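## Task

Pick up the little yellow sponge on the counter and set it on the desk across the room, in the room's other half. The robot must not tip over or finish leaning. The sponge must stay on the desk without the robot holding it there.

## Robot and tools

ROBOT. A wheeled base with a vertical column, a head that tilts, and two six-joint arms (left, right), each ending in a two-finger gripper. Folded, it measures 0.73 m long, 0.62 m wide and 1.88 m tall, and its front sits 0.40 m ahead of the column. The base drives straight or spins in place; it cannot go sideways.

FRAMES. Base frame: origin on the floor between the drive wheels, below the column; x forward, y left, z up, metres. left_hand and right_hand are reported in this frame: the point where the fingers meet (tips reach 8 mm further), with quat_wxyz mapping (0,0,1) to the finger direction and the hand's y axis along the opening. Odometry frame is the base frame as it was when the scene began; base_odometry counts wheel rotation only, so slip looks like travel. Heading is positive to the left, in -3.142..3.142.

execute_actions. Argument actions: a list holding one action or none (none just reports state and pictures). An action may contain:
- base: exactly one key. translate_m is a relative drive in metres, -3 to 3, positive forward. rotate_rad is a relative turn in radians, -3.2 to 3.2, positive counter-clockwise seen from above. Both count from where the base last measured itself.
- joints: absolute targets keyed by name, radians unless _m. head_tilt_rad -0.61..1.308 (0 about level, positive looks down). left_/right_joint1_rad -2.879..2.879; joint2 0..3.141; joint3 0..3.019; joint4 -1.692..1.57; joint5 -1.57..1.57 (positive swings the hand to the robot's right); joint6 -2.094..2.094 (positive rolls clockwise viewed from behind the hand). left_/right_gripper_m 0..0.093, fingertip gap in metres, 0 closed. Done tolerances: head 0.03, joints 1-6 about 0.045, 0.14, 0.09, 0.055, 0.03, 0.035, gripper 0.003.
- speeds: optional caps for this action, translate_m 0.05..0.8 m/s, rotate_rad 0.1..1 rad/s (defaults are the maxima). Base moves needing over 8.667 s are rejected. speeds do not slow arms.
cameras: list from cam_head_left, cam_head_right, cam_left_wrist, cam_right_wrist, nav_camera, all; omitted or null gives all, [] gives none. Unknown keys or out-of-range values reject the whole call. Motions in one action start together. Anything not named may still be driving toward its earlier target. No action runs beyond 15 s.

wait: seconds 0..10; nothing new commanded, returns state and images. zoom_image: camera plus region [x0,y0,x1,y1] in pixels of that camera's latest full image, at most 504x504. read_manual: section "licences" only; moves nothing. finished_scene: scene = the current scene's number; irreversible, reports success, and the goal must still hold.

ARM GEOMETRY. With joint1 at -1.57 (left) or 1.57 (right) and joints 5, 6 at 0, the arm works in a forward vertical plane 0.23 m beside the column. Let a = j2 - 0.35, b = 1.05 + j2 - j3, c = b - j4 (c = 1.57 means fingers straight down). Hand is about 0.12 + 0.39 sin a + 0.38 cos b + 0.25 cos c ahead and 1.46 + 0.39 cos a - 0.38 sin b - 0.25 sin c up. Example: j2, j3, j4 = 0.93, 0.78, 0.14 gives 0.60 ahead, 1.21 up. Real hands sag lower and nearer the column by up to 5 cm (about 12 cm under heavy or far loads); trust the reported hand position. Empty reach about 1 m from the shoulder, lowest about 0.47 m up; the floor is out of reach. Light objects (up to 0.3 kg) are fine with fingers down, 0.65-1.6 m up, out to 0.6 m ahead.

GRIPPER. Fingers 7 cm long; outer span is opening +1 cm at tips, +5 cm at base; housing 10 x 7 cm; the wrist camera sticks out 11 cm on one flat side. To grasp, command an opening below the object's width; off_target is then expected. A reading at least 0.002 m above the target means something is held.

RESULTS. base_status and joint_status: done, off_target (resting short, maybe still pushing), time_out, contact_stop (base only, a wheel stalled), not_followed, limit_stop_at_motor_heat. "joint command not followed" with a cause line means a self-collision check held back that arm's targets; back each joint the first such action moved by at least 0.05 rad, or move the other arm away or drive away from furniture. on_its_own lists what you did not command; "held at" is a target, not a position. motor_effort lists left_wheel and right_wheel in percent (bracket = peak), positive pushing forward; out-of-rest values mean pushing or a bump like a sill. turned_by_wheels vs turned_by_imu disagreeing by over about 4% and 0.05 rad means slip or a collision, and heading is off by the gap. base_tilt is in degrees, forward and right positive, about 1 degree bias. wheel_motors_off = 1 while the wheels are cut off. Joint torques are noisy, offset drive outputs. MOTOR HOT warns from 85 C; an OVER-TEMPERATURE FAULT at 100 C drops that arm.

CAUTIONS. Small joint changes (under about 0.03 rad, 0.08 for joints 2-3) may not move anything; approach contacts in about 0.05 rad steps from your last target. A blocked arm keeps pushing and heats up; resend its reported positions to relax it (a held load sinks a little each time). After contact_stop drive 0.05 m back before turning. Table tops 0.30-1.20 m high can pass over the base and strike the column; back off 0.05 m if the robot leans back (forward tilt drops 0.5 degrees or more). Pushing hard for about 3 s shuts the wheel motors off for 2 s. Never let the arms collide or press together, especially near the centre line. Avoid drops, slams and objects falling. The robot holds its last command while you think, and loose objects may get an occasional nudge.

Each tool is called after "Emit:" as name(argument=value, ...) on one line, values as JSON.

## Session

I'll start by looking at the current state.

Emit:
execute_actions(actions=[])

Scene clock: 0.00 s.
Joint torques (N m, as the arm reports them, + toward a larger angle): no reading
base_odometry: x=+0.000 y=+0.000 heading=+0.000 (m, m, rad; odometry frame)
turned_by_wheels: +0.000 (rad since the last result)
turned_by_imu: +0.000 (rad since the last result)
base_tilt: forward=+0.2 right=-0.1 (deg)
base_status: not commanded
joint_positions: head_tilt_rad=+0.887 left_joint1_rad=-1.568 left_joint2_rad=+0.926 left_joint3_rad=+0.427 left_joint4_rad=-0.904 left_joint5_rad=+0.031 left_joint6_rad=-0.012 left_gripper_m=+0.094 right_joint1_rad=+1.572 right_joint2_rad=+0.881 right_joint3_rad=+0.384 right_joint4_rad=-0.939 right_joint5_rad=-0.051 right_joint6_rad=-0.075 right_gripper_m=+0.095
joint_status: not commanded
wheel_motors_off: 0
motor_effort: left_wheel=+2 right_wheel=+3 (%)
left_hand: x=+0.1546 y=+0.2199 z=+1.2397 quat_wxyz=(+0.426, +0.013, -0.905, +0.011) (m; base frame)
right_hand: x=+0.1359 y=-0.2165 z=+1.2553 quat_wxyz=(+0.439, +0.023, -0.897, -0.040) (m; base frame)
pictures: cam_head_left, cam_head_right, cam_left_wrist, cam_right_wrist, nav_camera
Images, in order (width x height): cam_head_left 672x504, cam_head_right 672x504, cam_left_wrist 616x616, cam_right_wrist 616x616, nav_camera 672x504.

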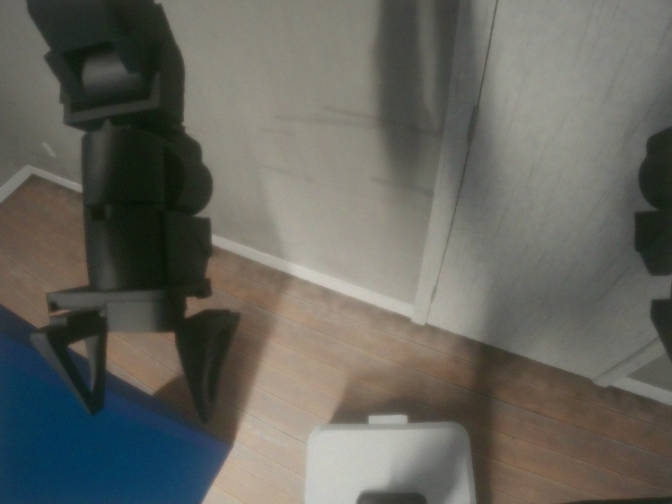

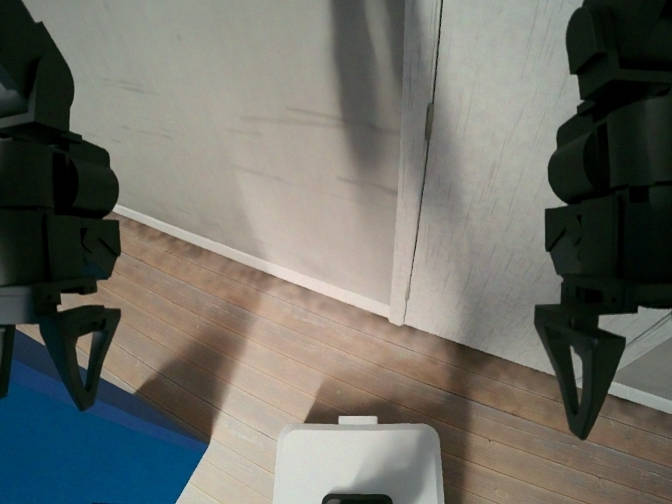

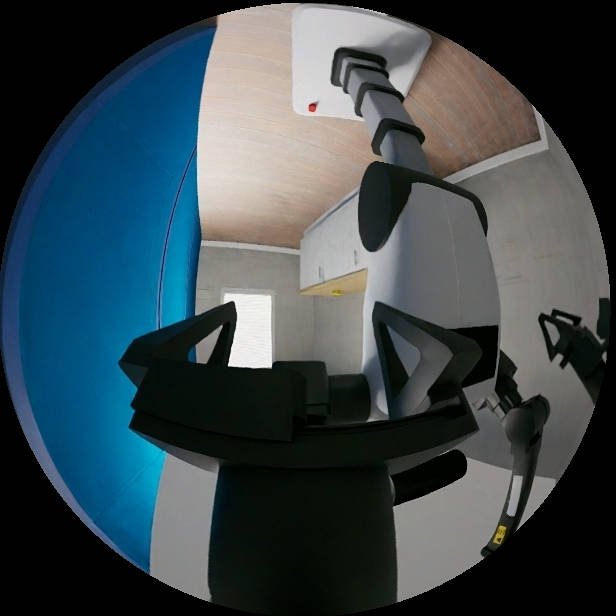

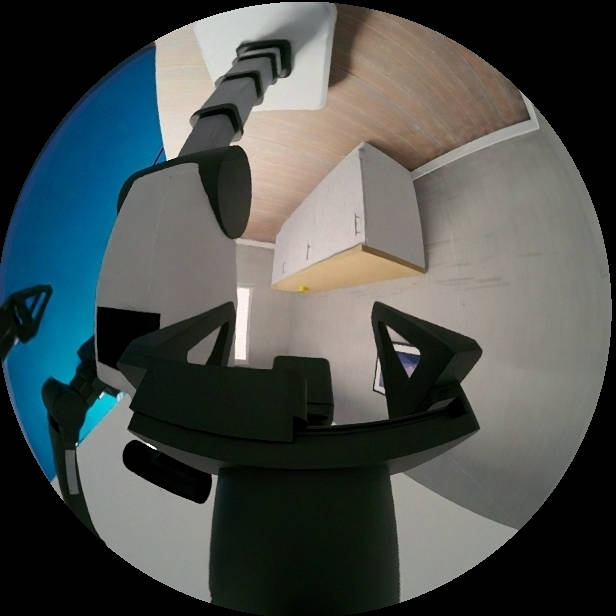

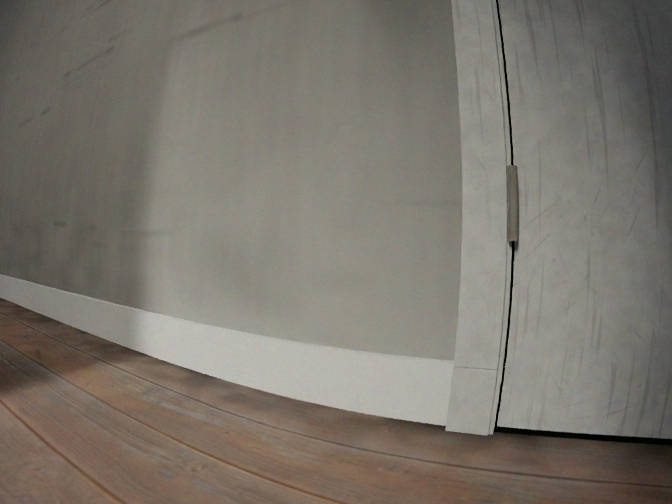

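Emit:
execute_actions(actions=[{"base": {"rotate_rad": 1.13}, "joints": {"head_tilt_rad": 0.35}}], cameras=["cam_head_left", "cam_head_right", "nav_camera"])

Scene clock: 34.93 s.
Joint torques (N m, as the arm reports them, + toward a larger angle): left_arm=[ 0.36 -7.99 -1.12 -1.22 -0.09  0.17] | right_arm=[ 1.58 -6.64 -1.46 -0.97  0.11 -0.07]
base_odometry: x=+0.000 y=+0.000 heading=+1.129 (m, m, rad; odometry frame)
turned_by_wheels: +1.129 (rad since the last result)
turned_by_imu: +1.125 (rad since the last result)
base_tilt: forward=+0.4 right=+0.0 (deg)
base_status: done
joint_positions: head_tilt_rad=+0.369 left_joint1_rad=-1.568 left_joint2_rad=+0.926 left_joint3_rad=+0.427 left_joint4_rad=-0.904 left_joint5_rad=+0.031 left_joint6_rad=-0.012 left_gripper_m=+0.094 right_joint1_rad=+1.572 right_joint2_rad=+0.881 right_joint3_rad=+0.384 right_joint4_rad=-0.939 right_joint5_rad=-0.051 right_joint6_rad=-0.075 right_gripper_m=+0.095
joint_status: all done
wheel_motors_off: 0
motor_effort: left_wheel=-7(41) right_wheel=+7(46) (%)
left_hand: x=+0.1546 y=+0.2199 z=+1.2397 quat_wxyz=(+0.426, +0.013, -0.905, +0.011) (m; base frame)
right_hand: x=+0.1359 y=-0.2165 z=+1.2553 quat_wxyz=(+0.439, +0.023, -0.897, -0.040) (m; base frame)
pictures: cam_head_left, cam_head_right, nav_camera
camera_calibration (this result's frames):
cam_head_left: T_world_to_cam=[[0.0697705, -0.993275, -0.0923995, 0.191762], [-0.430095, 0.0536222, -0.90119, 1.42179], [0.900083, 0.102617, -0.423462, 0.53487], [0, 0, 0, 1]] pos_world=[0.116697, 0.059346, 1.52551]
cam_head_right: T_world_to_cam=[[0.0747908, -0.994238, -0.0767953, 0.0660883], [-0.417465, 0.0387206, -0.907868, 1.43541], [0.90561, 0.0999595, -0.412164, 0.526383], [0, 0, 0, 1]] pos_world=[0.117595, -0.0424896, 1.5252]
Images, in order (width x height): cam_head_left 672x504, cam_head_right 672x504, nav_camera 672x504.

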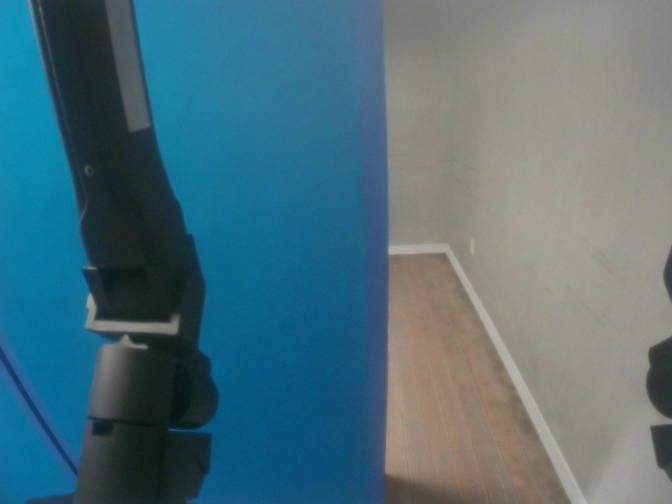

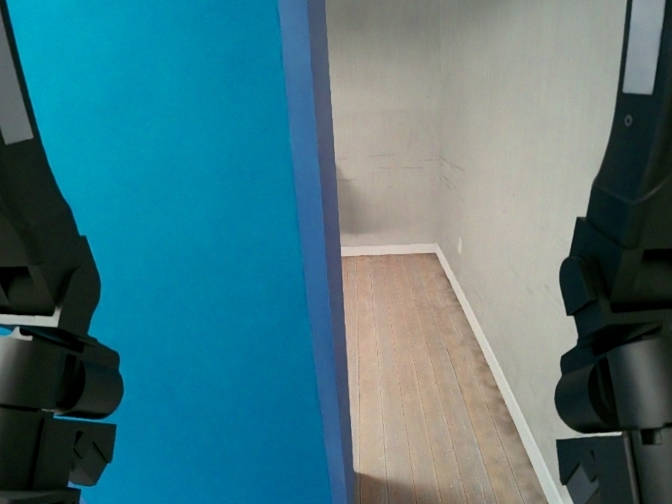

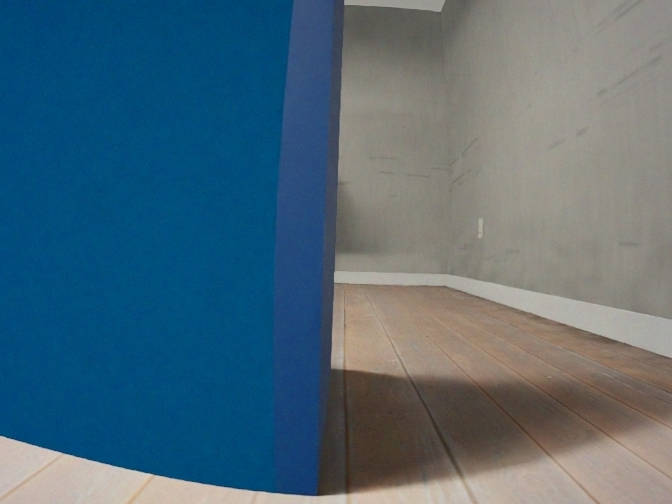

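Emit:
execute_actions(actions=[{"base": {"rotate_rad": 1.571}, "joints": {"head_tilt_rad": 0.3}}], cameras=["cam_head_left", "cam_head_right", "nav_camera"])

Scene clock: 43.23 s.
Joint torques (N m, as the arm reports them, + toward a larger angle): left_arm=[ 0.55 -7.21 -1.27 -1.21 -0.08  0.11] | right_arm=[ 1.57 -6.58 -1.46 -0.96  0.1  -0.07]
base_odometry: x=+0.000 y=+0.000 heading=+2.698 (m, m, rad; odometry frame)
turned_by_wheels: +1.570 (rad since the last result)
turned_by_imu: +1.569 (rad since the last result)
base_tilt: forward=+0.3 right=-0.1 (deg)
base_status: done
joint_positions: head_tilt_rad=+0.319 left_joint1_rad=-1.568 left_joint2_rad=+0.926 left_joint3_rad=+0.427 left_joint4_rad=-0.904 left_joint5_rad=+0.031 left_joint6_rad=-0.012 left_gripper_m=+0.094 right_joint1_rad=+1.572 right_joint2_rad=+0.881 right_joint3_rad=+0.384 right_joint4_rad=-0.939 right_joint5_rad=-0.051 right_joint6_rad=-0.075 right_gripper_m=+0.095
joint_status: all done
wheel_motors_off: 0
motor_effort: left_wheel=-7(31) right_wheel=+7(33) (%)
left_hand: x=+0.1546 y=+0.2199 z=+1.2397 quat_wxyz=(+0.426, +0.013, -0.905, +0.011) (m; base frame)
right_hand: x=+0.1359 y=-0.2165 z=+1.2553 quat_wxyz=(+0.439, +0.023, -0.897, -0.040) (m; base frame)
pictures: cam_head_left, cam_head_right, nav_camera
camera_calibration (this result's frames):
cam_head_left: T_world_to_cam=[[0.0742793, -0.993275, -0.0888154, 0.186017], [-0.384745, 0.0536222, -0.921464, 1.45074], [0.920029, 0.102617, -0.378175, 0.464131], [0, 0, 0, 1]] pos_world=[0.117335, 0.059346, 1.52885]
cam_head_right: T_world_to_cam=[[0.0785174, -0.994238, -0.0729808, 0.0600276], [-0.371799, 0.0387206, -0.927505, 1.46337], [0.924987, 0.0999595, -0.366616, 0.455271], [0, 0, 0, 1]] pos_world=[0.118248, -0.0424896, 1.52858]
Images, in order (width x height): cam_head_left 672x504, cam_head_right 672x504, nav_camera 672x504.

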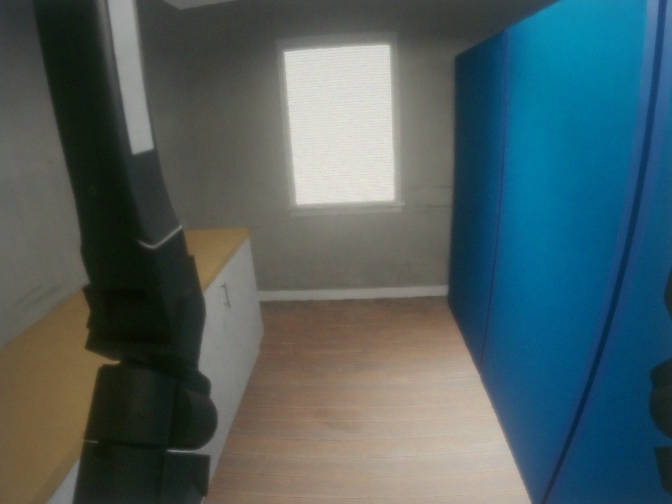

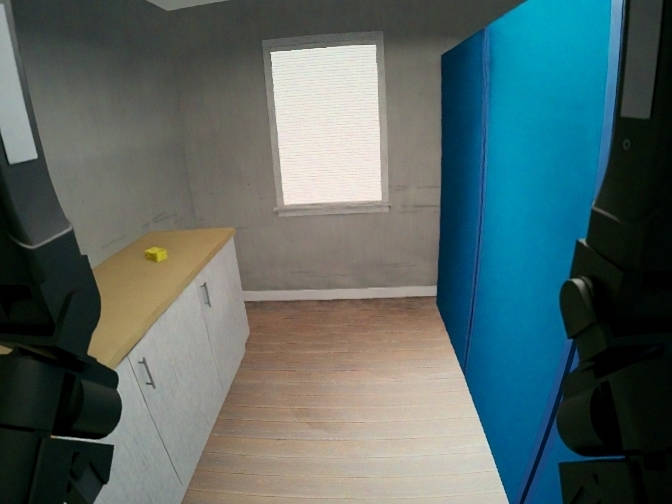

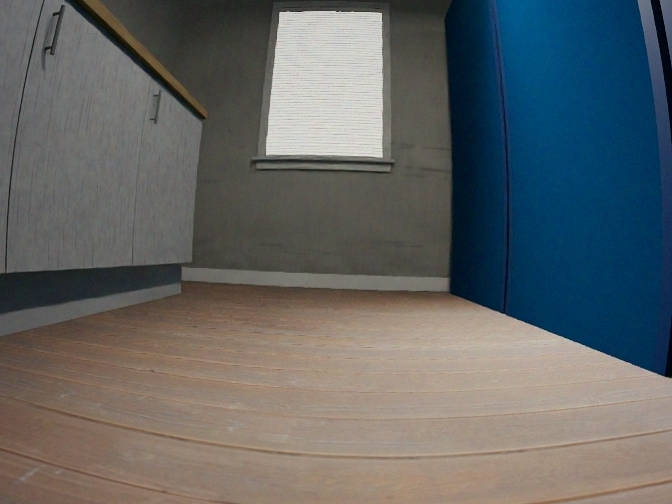

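Emit:
execute_actions(actions=[{"base": {"translate_m": 1.5}, "joints": {"head_tilt_rad": 0.5, "right_joint1_rad": 1.57, "right_joint2_rad": 1.45, "right_joint3_rad": 1.6, "right_joint4_rad": -0.65, "right_joint5_rad": 0, "right_joint6_rad": 0}}], cameras=["cam_head_left", "cam_head_right", "nav_camera"])

Emit:
execute_actions(actions=[{"base": {"rotate_rad": 1.571}, "joints": {"head_tilt_rad": 0.6}}])

Scene clock: 76.47 s.
Joint torques (N m, as the arm reports them, + toward a larger angle): left_arm=[ 0.31 -7.82 -1.23 -1.24 -0.05  0.16] | right_arm=[  1.29 -22.71   6.44   1.05   0.2    0.03]
base_odometry: x=-1.355 y=+0.643 heading=+2.699 (m, m, rad; odometry frame)
turned_by_wheels: +0.000 (rad since the last result)
turned_by_imu: +0.001 (rad since the last result)
base_tilt: forward=+0.4 right=-0.1 (deg)
base_status: done
joint_positions: head_tilt_rad=+0.505 left_joint1_rad=-1.568 left_joint2_rad=+0.926 left_joint3_rad=+0.427 left_joint4_rad=-0.904 left_joint5_rad=+0.031 left_joint6_rad=-0.012 left_gripper_m=+0.094 right_joint1_rad=+1.572 right_joint2_rad=+1.456 right_joint3_rad=+1.583 right_joint4_rad=-0.658 right_joint5_rad=-0.002 right_joint6_rad=-0.009 right_gripper_m=+0.095
joint_status: all done
wheel_motors_off: 0
motor_effort: left_wheel=+1(58) right_wheel=-1(69) (%)
left_hand: x=+0.1550 y=+0.2199 z=+1.2396 quat_wxyz=(+0.426, +0.013, -0.905, +0.011) (m; base frame)
right_hand: x=+0.6979 y=-0.2247 z=+1.0774 quat_wxyz=(+0.004, +0.005, -1.000, -0.001) (m; base frame)
pictures: cam_head_left, cam_head_right, nav_camera
camera_calibration (this result's frames):
cam_head_left: T_world_to_cam=[[0.0566489, -0.993275, -0.100978, 0.205628], [-0.547892, 0.0536222, -0.834829, 1.32548], [0.834629, 0.102617, -0.54117, 0.719414], [0, 0, 0, 1]] pos_world=[0.114129, 0.059346, 1.51664]
cam_head_right: T_world_to_cam=[[0.0637311, -0.994238, -0.0861947, 0.0811163], [-0.53628, 0.0387206, -0.843152, 1.34169], [0.841631, 0.0999595, -0.530722, 0.712162], [0, 0, 0, 1]] pos_world=[0.114976, -0.0424896, 1.5162]
Images, in order (width x height): cam_head_left 672x504, cam_head_right 672x504, nav_camera 672x504.

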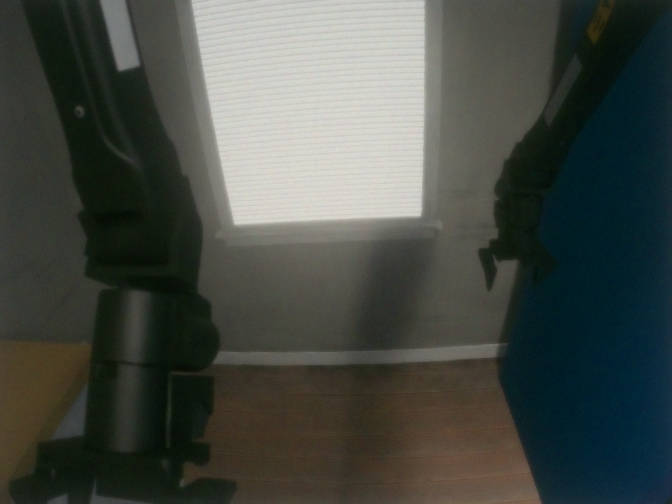

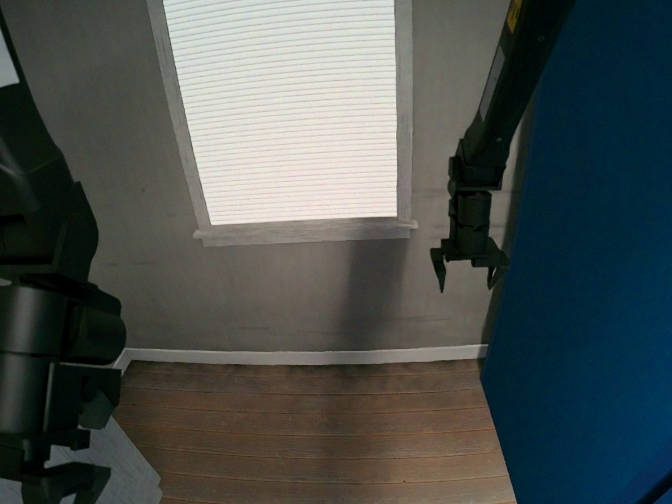

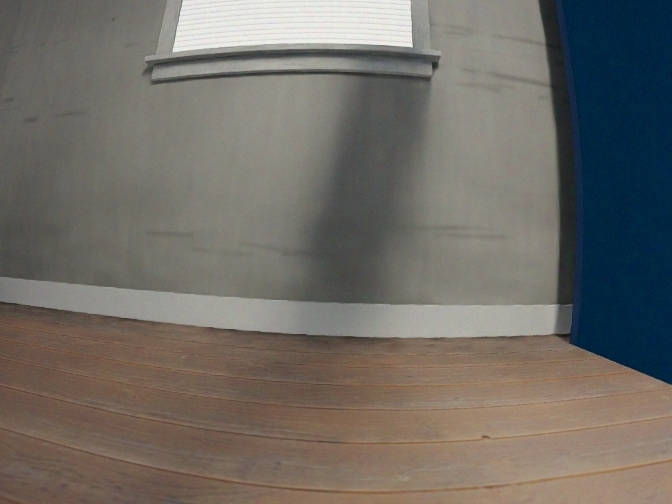

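Scene clock: 79.60 s.
Joint torques (N m, as the arm reports them, + toward a larger angle): left_arm=[ 0.46 -7.96 -1.18 -1.23 -0.06  0.18] | right_arm=[  1.46 -22.77   6.56   1.04   0.17   0.02]
base_odometry: x=-1.355 y=+0.643 heading=-2.014 (m, m, rad; odometry frame)
turned_by_wheels: +1.570 (rad since the last result)
turned_by_imu: +1.565 (rad since the last result)
base_tilt: forward=+0.4 right=-0.2 (deg)
base_status: done
joint_positions: head_tilt_rad=+0.603 left_joint1_rad=-1.568 left_joint2_rad=+0.926 left_joint3_rad=+0.427 left_joint4_rad=-0.904 left_joint5_rad=+0.031 left_joint6_rad=-0.012 left_gripper_m=+0.094 right_joint1_rad=+1.570 right_joint2_rad=+1.456 right_joint3_rad=+1.583 right_joint4_rad=-0.658 right_joint5_rad=-0.001 right_joint6_rad=-0.009 right_gripper_m=+0.095
joint_status: all done
wheel_motors_off: 0
motor_effort: left_wheel=-7(59) right_wheel=+6(55) (%)
left_hand: x=+0.1550 y=+0.2199 z=+1.2396 quat_wxyz=(+0.426, +0.013, -0.905, +0.011) (m; base frame)
right_hand: x=+0.6979 y=-0.2255 z=+1.0774 quat_wxyz=(+0.004, +0.004, -1.000, +0.000) (m; base frame)
pictures: cam_head_left, cam_head_right, cam_left_wrist, cam_right_wrist, nav_camera
camera_calibration (this result's frames):
cam_head_left: T_world_to_cam=[[0.0464011, -0.993275, -0.106078, 0.213995], [-0.627649, 0.0536222, -0.776647, 1.23987], [0.777112, 0.102617, -0.62094, 0.845135], [0, 0, 0, 1]] pos_world=[0.111508, 0.059346, 1.51042]
cam_head_right: T_world_to_cam=[[0.0549084, -0.994238, -0.0920665, 0.0906], [-0.616915, 0.0387206, -0.786076, 1.25783], [0.785112, 0.0999595, -0.611234, 0.838977], [0, 0, 0, 1]] pos_world=[0.112308, -0.0424896, 1.5099]
cam_left_wrist: T_world_to_cam=[[0.0264421, -0.99963, 0.00632456, 0.210981], [-0.0693603, 0.00447689, 0.997582, -1.22382], [-0.997241, -0.0268168, -0.0692163, 0.364064], [0, 0, 0, 1]] pos_world=[0.272597, 0.226145, 1.24472]
cam_right_wrist: T_world_to_cam=[[0.00873392, -0.999921, 0.00903322, -0.239021], [-0.807587, -0.00172623, 0.589746, -0.0708666], [-0.589684, -0.0124459, -0.807538, 1.40239], [0, 0, 0, 1]] pos_world=[0.771825, -0.22167, 1.17644]
Images, in order (width x height): cam_head_left 672x504, cam_head_right 672x504, cam_left_wrist 616x616, cam_right_wrist 616x616, nav_camera 672x504.

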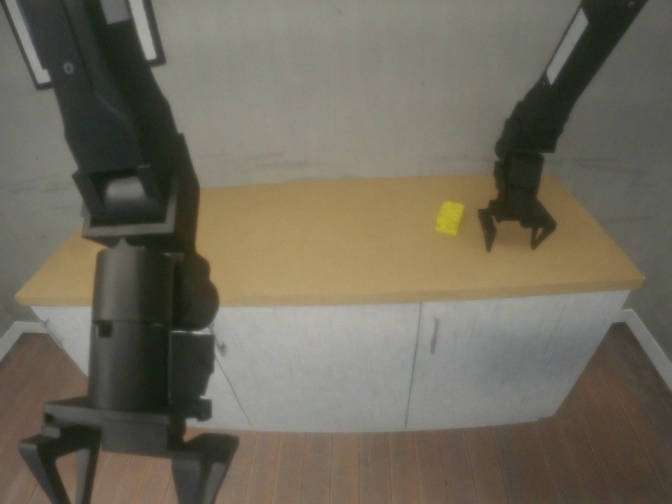

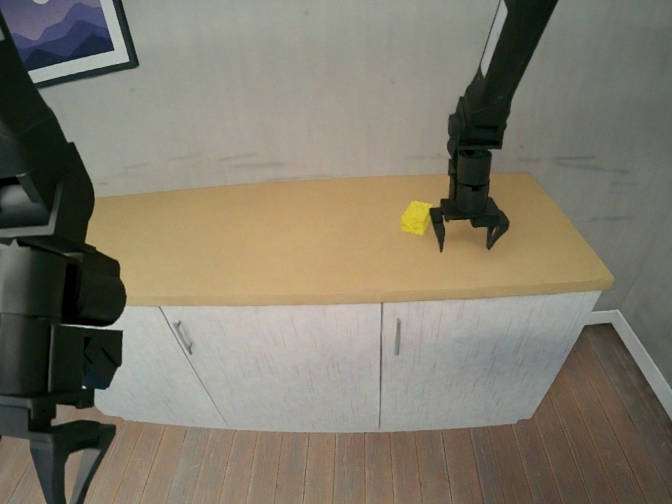

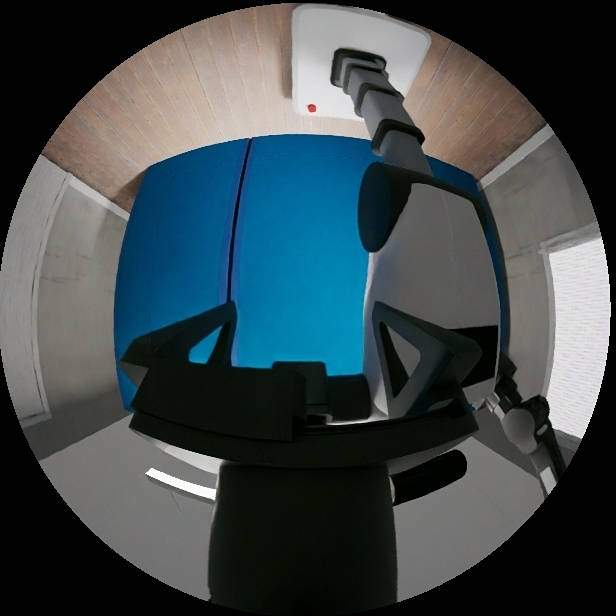

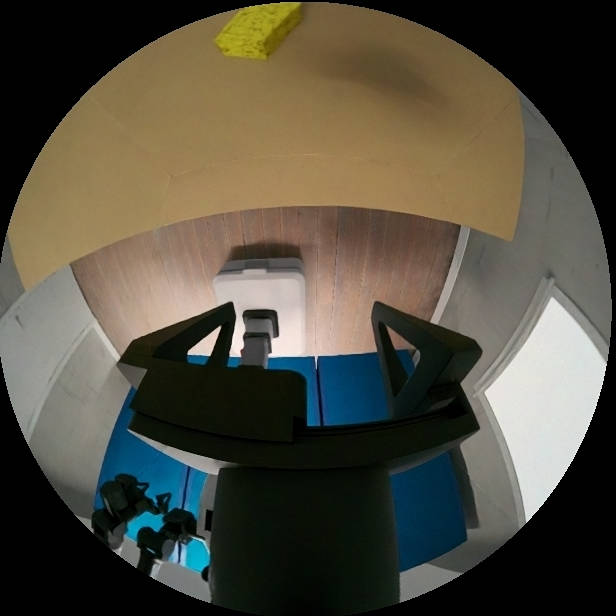

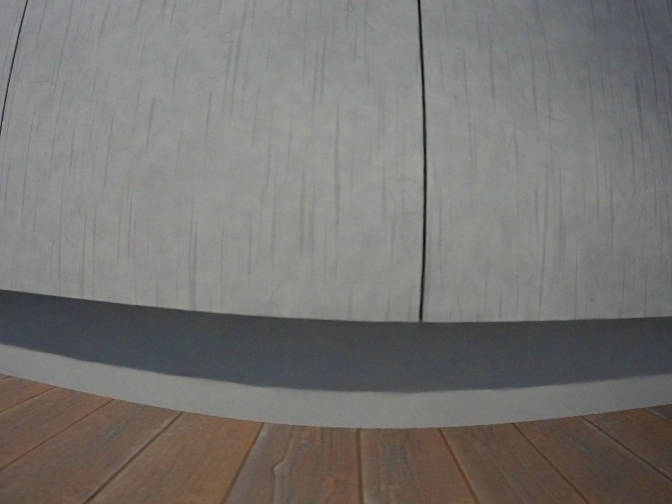

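Emit:
zoom_image(camera="cam_head_left", region=[400, 170, 520, 260])

Emit:
zoom_image(camera="cam_head_right", region=[370, 170, 490, 260])

Region (400, 170, 520, 260) of cam_head_left's 672x504 image, scaled by 4.200, with more detail than that image has; it fills the top 378 rows of this view, and the rest is white.

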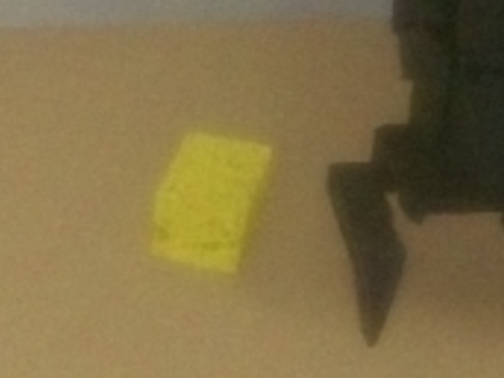

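Region (370, 170, 490, 260) of cam_head_right's 672x504 image, scaled by 4.200, with more detail than that image has; it fills the top 378 rows of this view, and the rest is white.

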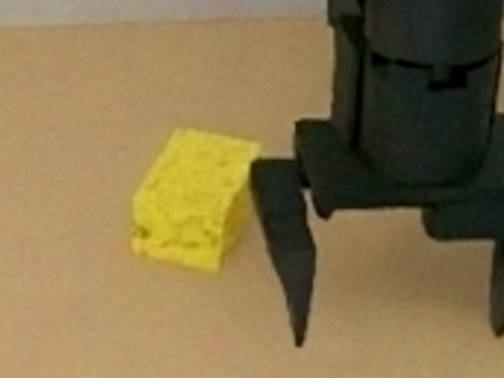

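Emit:
execute_actions(actions=[{"base": {"translate_m": 0.32}, "joints": {"head_tilt_rad": 0.8}}], cameras=["cam_head_left", "cam_head_right", "cam_right_wrist", "nav_camera"])

Scene clock: 121.50 s.
Joint torques (N m, as the arm reports them, + toward a larger angle): left_arm=[ 0.46 -7.82 -1.31 -1.34 -0.08  0.13] | right_arm=[  1.3  -22.65   6.45   0.98   0.17   0.02]
base_odometry: x=-1.493 y=+0.354 heading=-2.014 (m, m, rad; odometry frame)
turned_by_wheels: +0.001 (rad since the last result)
turned_by_imu: +0.002 (rad since the last result)
base_tilt: forward=+0.5 right=-0.1 (deg)
base_status: done
joint_positions: head_tilt_rad=+0.802 left_joint1_rad=-1.568 left_joint2_rad=+0.926 left_joint3_rad=+0.429 left_joint4_rad=-0.904 left_joint5_rad=+0.031 left_joint6_rad=-0.012 left_gripper_m=+0.094 right_joint1_rad=+1.570 right_joint2_rad=+1.456 right_joint3_rad=+1.585 right_joint4_rad=-0.657 right_joint5_rad=-0.001 right_joint6_rad=-0.009 right_gripper_m=+0.095
joint_status: all done
wheel_motors_off: 0
motor_effort: left_wheel=+1(60) right_wheel=+0(68) (%)
left_hand: x=+0.1559 y=+0.2199 z=+1.2393 quat_wxyz=(+0.425, +0.013, -0.905, +0.011) (m; base frame)
right_hand: x=+0.6993 y=-0.2255 z=+1.0780 quat_wxyz=(+0.002, +0.004, -1.000, +0.000) (m; base frame)
pictures: cam_head_left, cam_head_right, cam_right_wrist, nav_camera
camera_calibration (this result's frames):
cam_head_left: T_world_to_cam=[[0.0245142, -0.993275, -0.113158, 0.225992], [-0.768801, 0.0536222, -0.637236, 1.03223], [0.639018, 0.102617, -0.762316, 1.06976], [0, 0, 0, 1]] pos_world=[0.104446, 0.059346, 1.49884]
cam_head_right: T_world_to_cam=[[0.0356236, -0.994238, -0.101105, 0.105483], [-0.760143, 0.0387206, -0.648601, 1.05328], [0.648778, 0.0999595, -0.754384, 1.06624], [0, 0, 0, 1]] pos_world=[0.105129, -0.0424896, 1.49818]
cam_right_wrist: T_world_to_cam=[[0.00870729, -0.999921, 0.0090604, -0.23905], [-0.809383, -0.00172669, 0.587278, -0.0662233], [-0.587216, -0.0124469, -0.809334, 1.40395], [0, 0, 0, 1]] pos_world=[0.772902, -0.22167, 1.17732]
Images, in order (width x height): cam_head_left 672x504, cam_head_right 672x504, cam_right_wrist 616x616, nav_camera 672x504.

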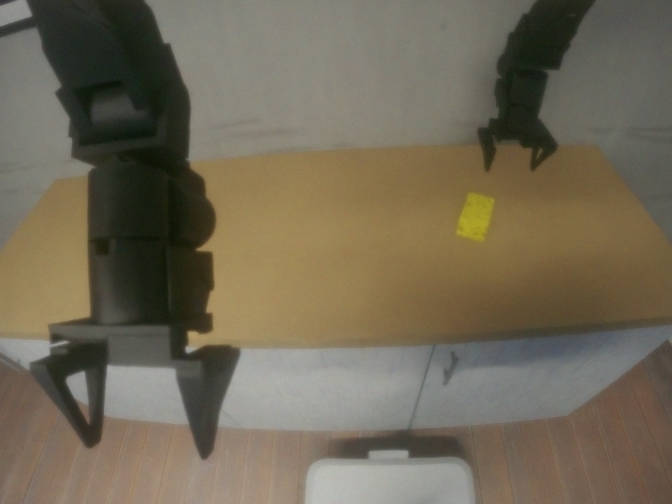

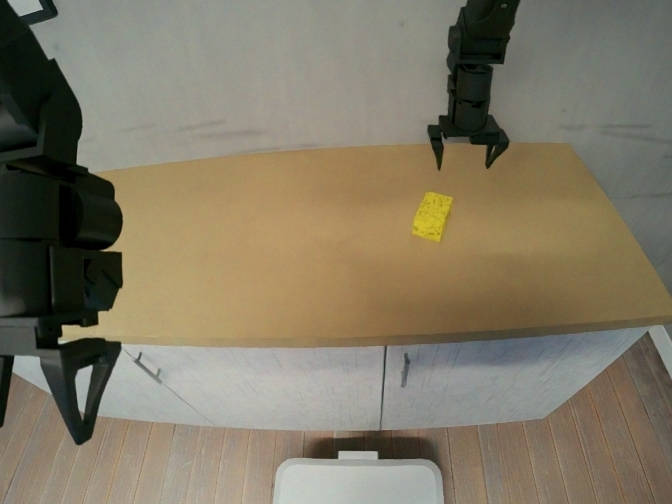

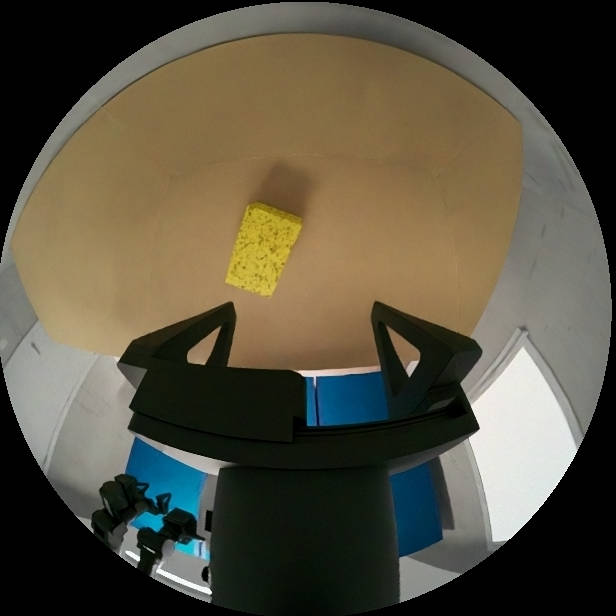

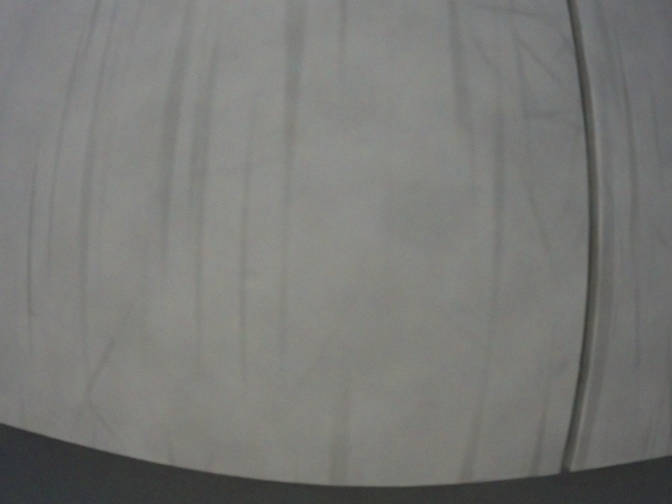

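Emit:
zoom_image(camera="cam_right_wrist", region=[190, 170, 358, 320])

Region (190, 170, 358, 320) of cam_right_wrist's 616x616 image, scaled by 3.000, with more detail than that image has; it fills the top 450 rows of this view, and the rest is white.

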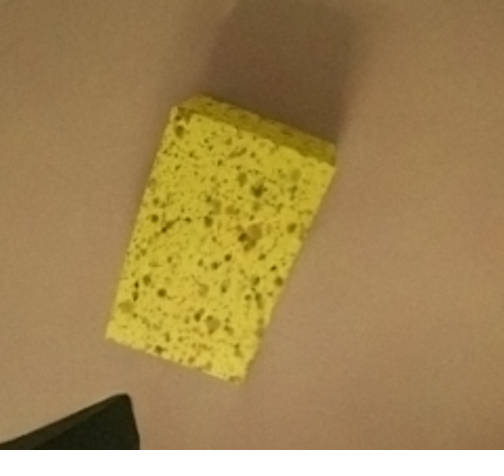

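Emit:
execute_actions(actions=[{"base": {"rotate_rad": 0.081}, "joints": {"right_joint1_rad": 1.57, "right_joint2_rad": 1.574, "right_joint3_rad": 1.559, "right_joint4_rad": -0.49, "right_joint5_rad": 0, "right_joint6_rad": 0.475, "right_gripper_m": 0.093}}], cameras=["cam_head_left", "cam_head_right", "cam_right_wrist"])

Scene clock: 159.43 s.
Joint torques (N m, as the arm reports them, + toward a larger angle): left_arm=[ 0.4  -7.01 -1.34 -1.26 -0.09  0.16] | right_arm=[  1.07 -22.1    4.71   1.17   0.21   0.03]
base_odometry: x=-1.493 y=+0.354 heading=-1.935 (m, m, rad; odometry frame)
turned_by_wheels: +0.079 (rad since the last result)
turned_by_imu: +0.079 (rad since the last result)
base_tilt: forward=+0.3 right=+0.1 (deg)
base_status: done
joint_positions: head_tilt_rad=+0.802 left_joint1_rad=-1.568 left_joint2_rad=+0.926 left_joint3_rad=+0.429 left_joint4_rad=-0.904 left_joint5_rad=+0.031 left_joint6_rad=-0.012 left_gripper_m=+0.094 right_joint1_rad=+1.573 right_joint2_rad=+1.579 right_joint3_rad=+1.550 right_joint4_rad=-0.501 right_joint5_rad=-0.001 right_joint6_rad=+0.465 right_gripper_m=+0.093
joint_status: all done
wheel_motors_off: 0
motor_effort: left_wheel=-1(54) right_wheel=+2(54) (%)
left_hand: x=+0.1559 y=+0.2199 z=+1.2393 quat_wxyz=(+0.425, +0.013, -0.905, +0.011) (m; base frame)
right_hand: x=+0.6671 y=-0.2237 z=+1.0019 quat_wxyz=(+0.003, -0.230, -0.973, -0.001) (m; base frame)
pictures: cam_head_left, cam_head_right, cam_right_wrist
camera_calibration (this result's frames):
cam_head_left: T_world_to_cam=[[0.0245142, -0.993275, -0.113158, 0.225992], [-0.768801, 0.0536222, -0.637236, 1.03223], [0.639018, 0.102617, -0.762316, 1.06976], [0, 0, 0, 1]] pos_world=[0.104446, 0.059346, 1.49884]
cam_head_right: T_world_to_cam=[[0.0356236, -0.994238, -0.101105, 0.105483], [-0.760143, 0.0387206, -0.648601, 1.05328], [0.648778, 0.0999595, -0.754384, 1.06624], [0, 0, 0, 1]] pos_world=[0.105129, -0.0424896, 1.49818]
cam_right_wrist: T_world_to_cam=[[-0.447607, -0.89418, 0.00944802, 0.0914031], [-0.72045, 0.36686, 0.588528, -0.0257142], [-0.529716, 0.256622, -0.808422, 1.34442], [0, 0, 0, 1]] pos_world=[0.734549, -0.253845, 1.10113]
Images, in order (width x height): cam_head_left 672x504, cam_head_right 672x504, cam_right_wrist 616x616.

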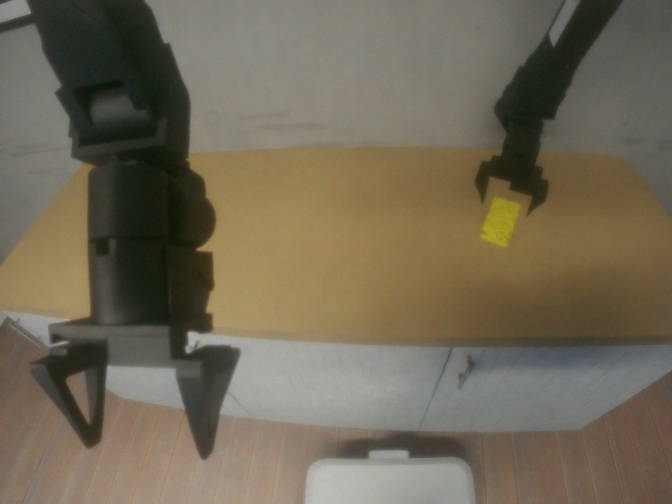

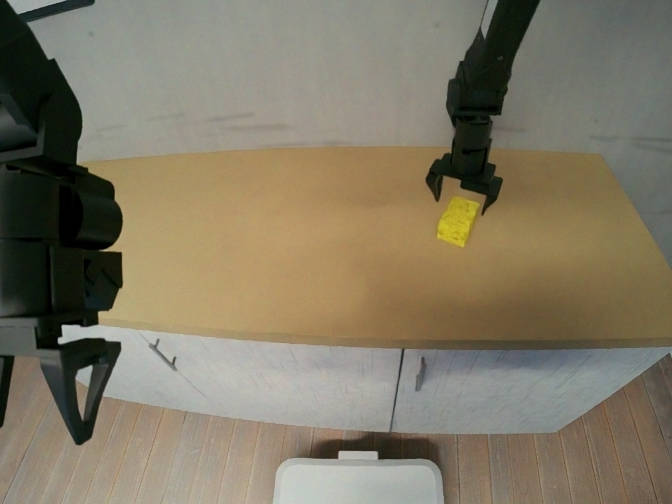

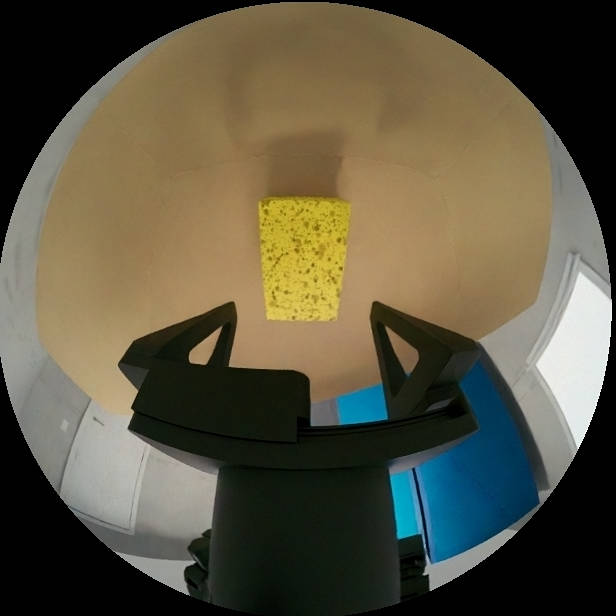

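Emit:
execute_actions(actions=[{"joints": {"right_joint1_rad": 1.57, "right_joint2_rad": 1.673, "right_joint3_rad": 1.639, "right_joint4_rad": -0.471, "right_joint5_rad": 0, "right_joint6_rad": 0.475}}], cameras=["cam_head_left", "cam_head_right", "cam_right_wrist"])

Scene clock: 191.87 s.
Joint torques (N m, as the arm reports them, + toward a larger angle): left_arm=[ 0.64 -7.54 -1.28 -1.22 -0.11  0.14] | right_arm=[  1.2  -20.62   4.73   1.04   0.21   0.03]
base_odometry: x=-1.493 y=+0.354 heading=-1.935 (m, m, rad; odometry frame)
turned_by_wheels: +0.000 (rad since the last result)
turned_by_imu: +0.001 (rad since the last result)
base_tilt: forward=+0.3 right=-0.1 (deg)
base_status: not commanded
joint_positions: head_tilt_rad=+0.802 left_joint1_rad=-1.568 left_joint2_rad=+0.926 left_joint3_rad=+0.429 left_joint4_rad=-0.904 left_joint5_rad=+0.031 left_joint6_rad=-0.012 left_gripper_m=+0.094 right_joint1_rad=+1.573 right_joint2_rad=+1.659 right_joint3_rad=+1.631 right_joint4_rad=-0.479 right_joint5_rad=-0.001 right_joint6_rad=+0.465 right_gripper_m=+0.093
joint_status: all done
wheel_motors_off: 0
motor_effort: left_wheel=-1(3) right_wheel=+4(5) (%)
left_hand: x=+0.1559 y=+0.2199 z=+1.2393 quat_wxyz=(+0.425, +0.013, -0.905, +0.011) (m; base frame)
right_hand: x=+0.6815 y=-0.2236 z=+0.9725 quat_wxyz=(-0.008, -0.230, -0.973, -0.003) (m; base frame)
pictures: cam_head_left, cam_head_right, cam_right_wrist
camera_calibration (this result's frames):
cam_head_left: T_world_to_cam=[[0.0245142, -0.993275, -0.113158, 0.225992], [-0.768801, 0.0536222, -0.637236, 1.03223], [0.639018, 0.102617, -0.762316, 1.06976], [0, 0, 0, 1]] pos_world=[0.104446, 0.059346, 1.49884]
cam_head_right: T_world_to_cam=[[0.0356236, -0.994238, -0.101105, 0.105483], [-0.760143, 0.0387206, -0.648601, 1.05328], [0.648778, 0.0999595, -0.754384, 1.06624], [0, 0, 0, 1]] pos_world=[0.105129, -0.0424896, 1.49818]
cam_right_wrist: T_world_to_cam=[[-0.447745, -0.894161, -0.000309008, 0.107778], [-0.73306, 0.366877, 0.572734, 0.0259051], [-0.512003, 0.256665, -0.819741, 1.32718], [0, 0, 0, 1]] pos_world=[0.746768, -0.253775, 1.07314]
Images, in order (width x height): cam_head_left 672x504, cam_head_right 672x504, cam_right_wrist 616x616.

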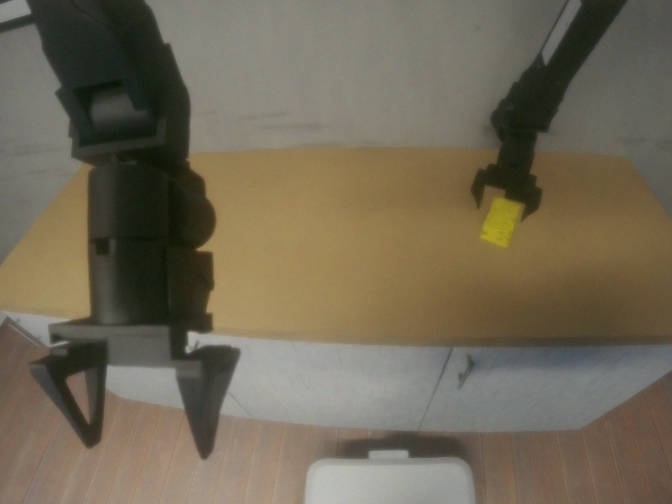

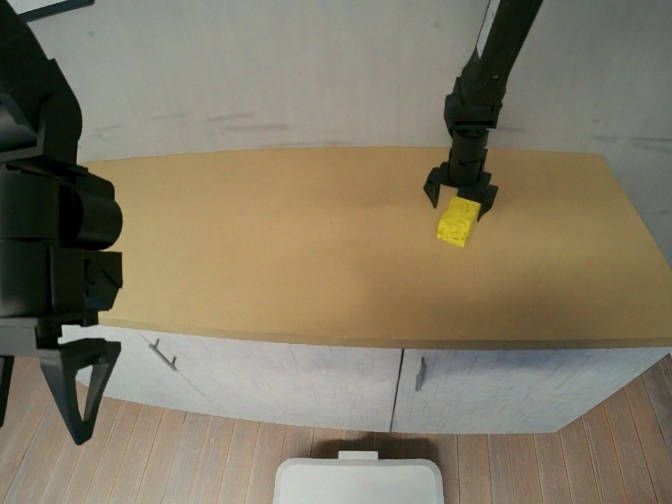

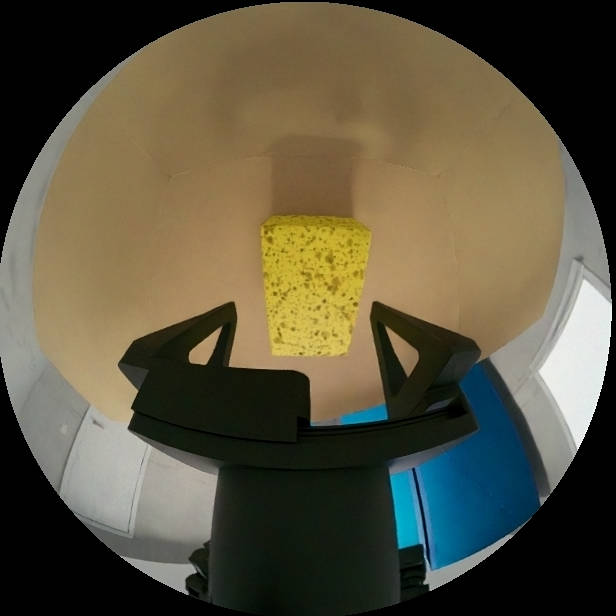

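Emit:
execute_actions(actions=[{"joints": {"right_joint1_rad": 1.57, "right_joint2_rad": 1.736, "right_joint3_rad": 1.681, "right_joint4_rad": -0.47, "right_joint5_rad": 0, "right_joint6_rad": 0.475}}], cameras=["cam_head_left", "cam_head_right", "cam_right_wrist"])

Scene clock: 203.23 s.
Joint torques (N m, as the arm reports them, + toward a larger angle): left_arm=[ 0.56 -7.8  -1.25 -1.34 -0.06  0.12] | right_arm=[  1.12 -20.7    4.78   1.03   0.21   0.04]
base_odometry: x=-1.493 y=+0.354 heading=-1.935 (m, m, rad; odometry frame)
turned_by_wheels: +0.000 (rad since the last result)
turned_by_imu: +0.001 (rad since the last result)
base_tilt: forward=+0.3 right=+0.0 (deg)
base_status: not commanded
joint_positions: head_tilt_rad=+0.802 left_joint1_rad=-1.568 left_joint2_rad=+0.926 left_joint3_rad=+0.429 left_joint4_rad=-0.904 left_joint5_rad=+0.031 left_joint6_rad=-0.012 left_gripper_m=+0.094 right_joint1_rad=+1.573 right_joint2_rad=+1.723 right_joint3_rad=+1.669 right_joint4_rad=-0.478 right_joint5_rad=-0.001 right_joint6_rad=+0.465 right_gripper_m=+0.093
joint_status: all done
wheel_motors_off: 0
motor_effort: left_wheel=-2(3) right_wheel=+5(6) (%)
left_hand: x=+0.1559 y=+0.2199 z=+1.2393 quat_wxyz=(+0.425, +0.013, -0.905, +0.011) (m; base frame)
right_hand: x=+0.6718 y=-0.2236 z=+0.9437 quat_wxyz=(+0.005, -0.230, -0.973, +0.000) (m; base frame)
pictures: cam_head_left, cam_head_right, cam_right_wrist
camera_calibration (this result's frames):
cam_head_left: T_world_to_cam=[[0.0245142, -0.993275, -0.113158, 0.225992], [-0.768801, 0.0536222, -0.637236, 1.03223], [0.639018, 0.102617, -0.762316, 1.06976], [0, 0, 0, 1]] pos_world=[0.104446, 0.059346, 1.49884]
cam_head_right: T_world_to_cam=[[0.0356236, -0.994238, -0.101105, 0.105483], [-0.760143, 0.0387206, -0.648601, 1.05328], [0.648778, 0.0999595, -0.754384, 1.06624], [0, 0, 0, 1]] pos_world=[0.105129, -0.0424896, 1.49818]
cam_right_wrist: T_world_to_cam=[[-0.447561, -0.894184, 0.0111594, 0.0925417], [-0.718203, 0.366857, 0.59127, 0.00786573], [-0.532798, 0.256615, -0.806396, 1.29995], [0, 0, 0, 1]] pos_world=[0.739677, -0.253722, 1.04259]
Images, in order (width x height): cam_head_left 672x504, cam_head_right 672x504, cam_right_wrist 616x616.

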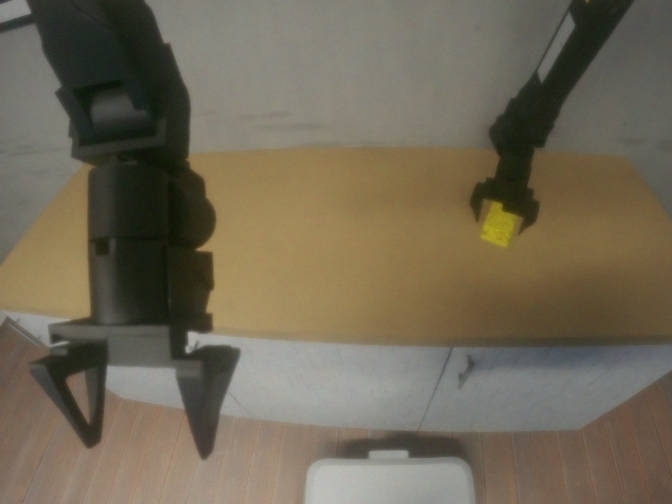

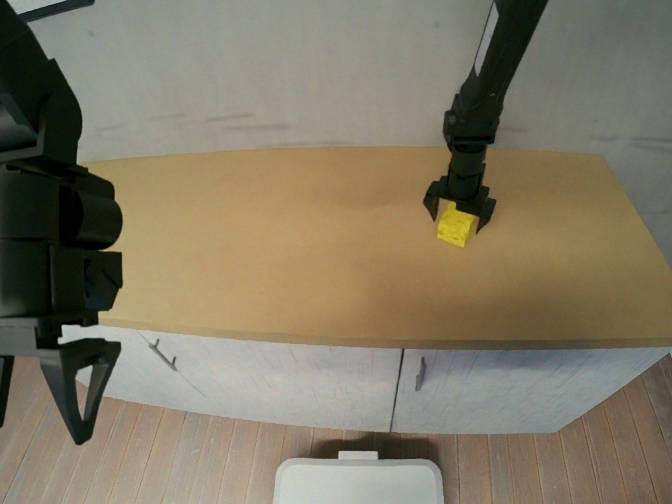

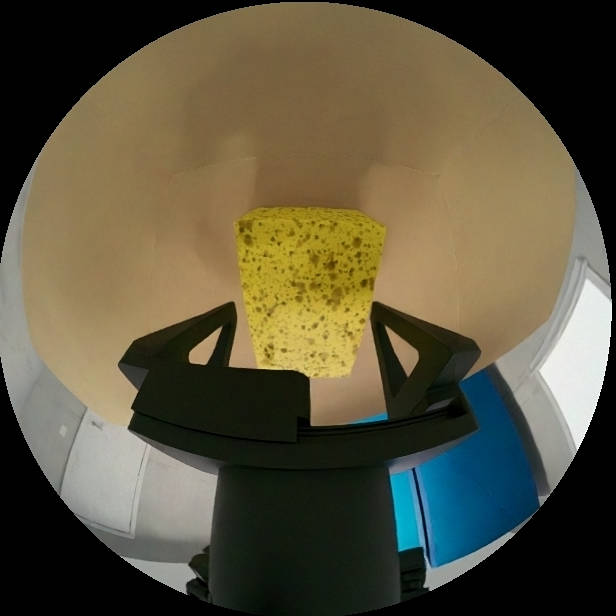

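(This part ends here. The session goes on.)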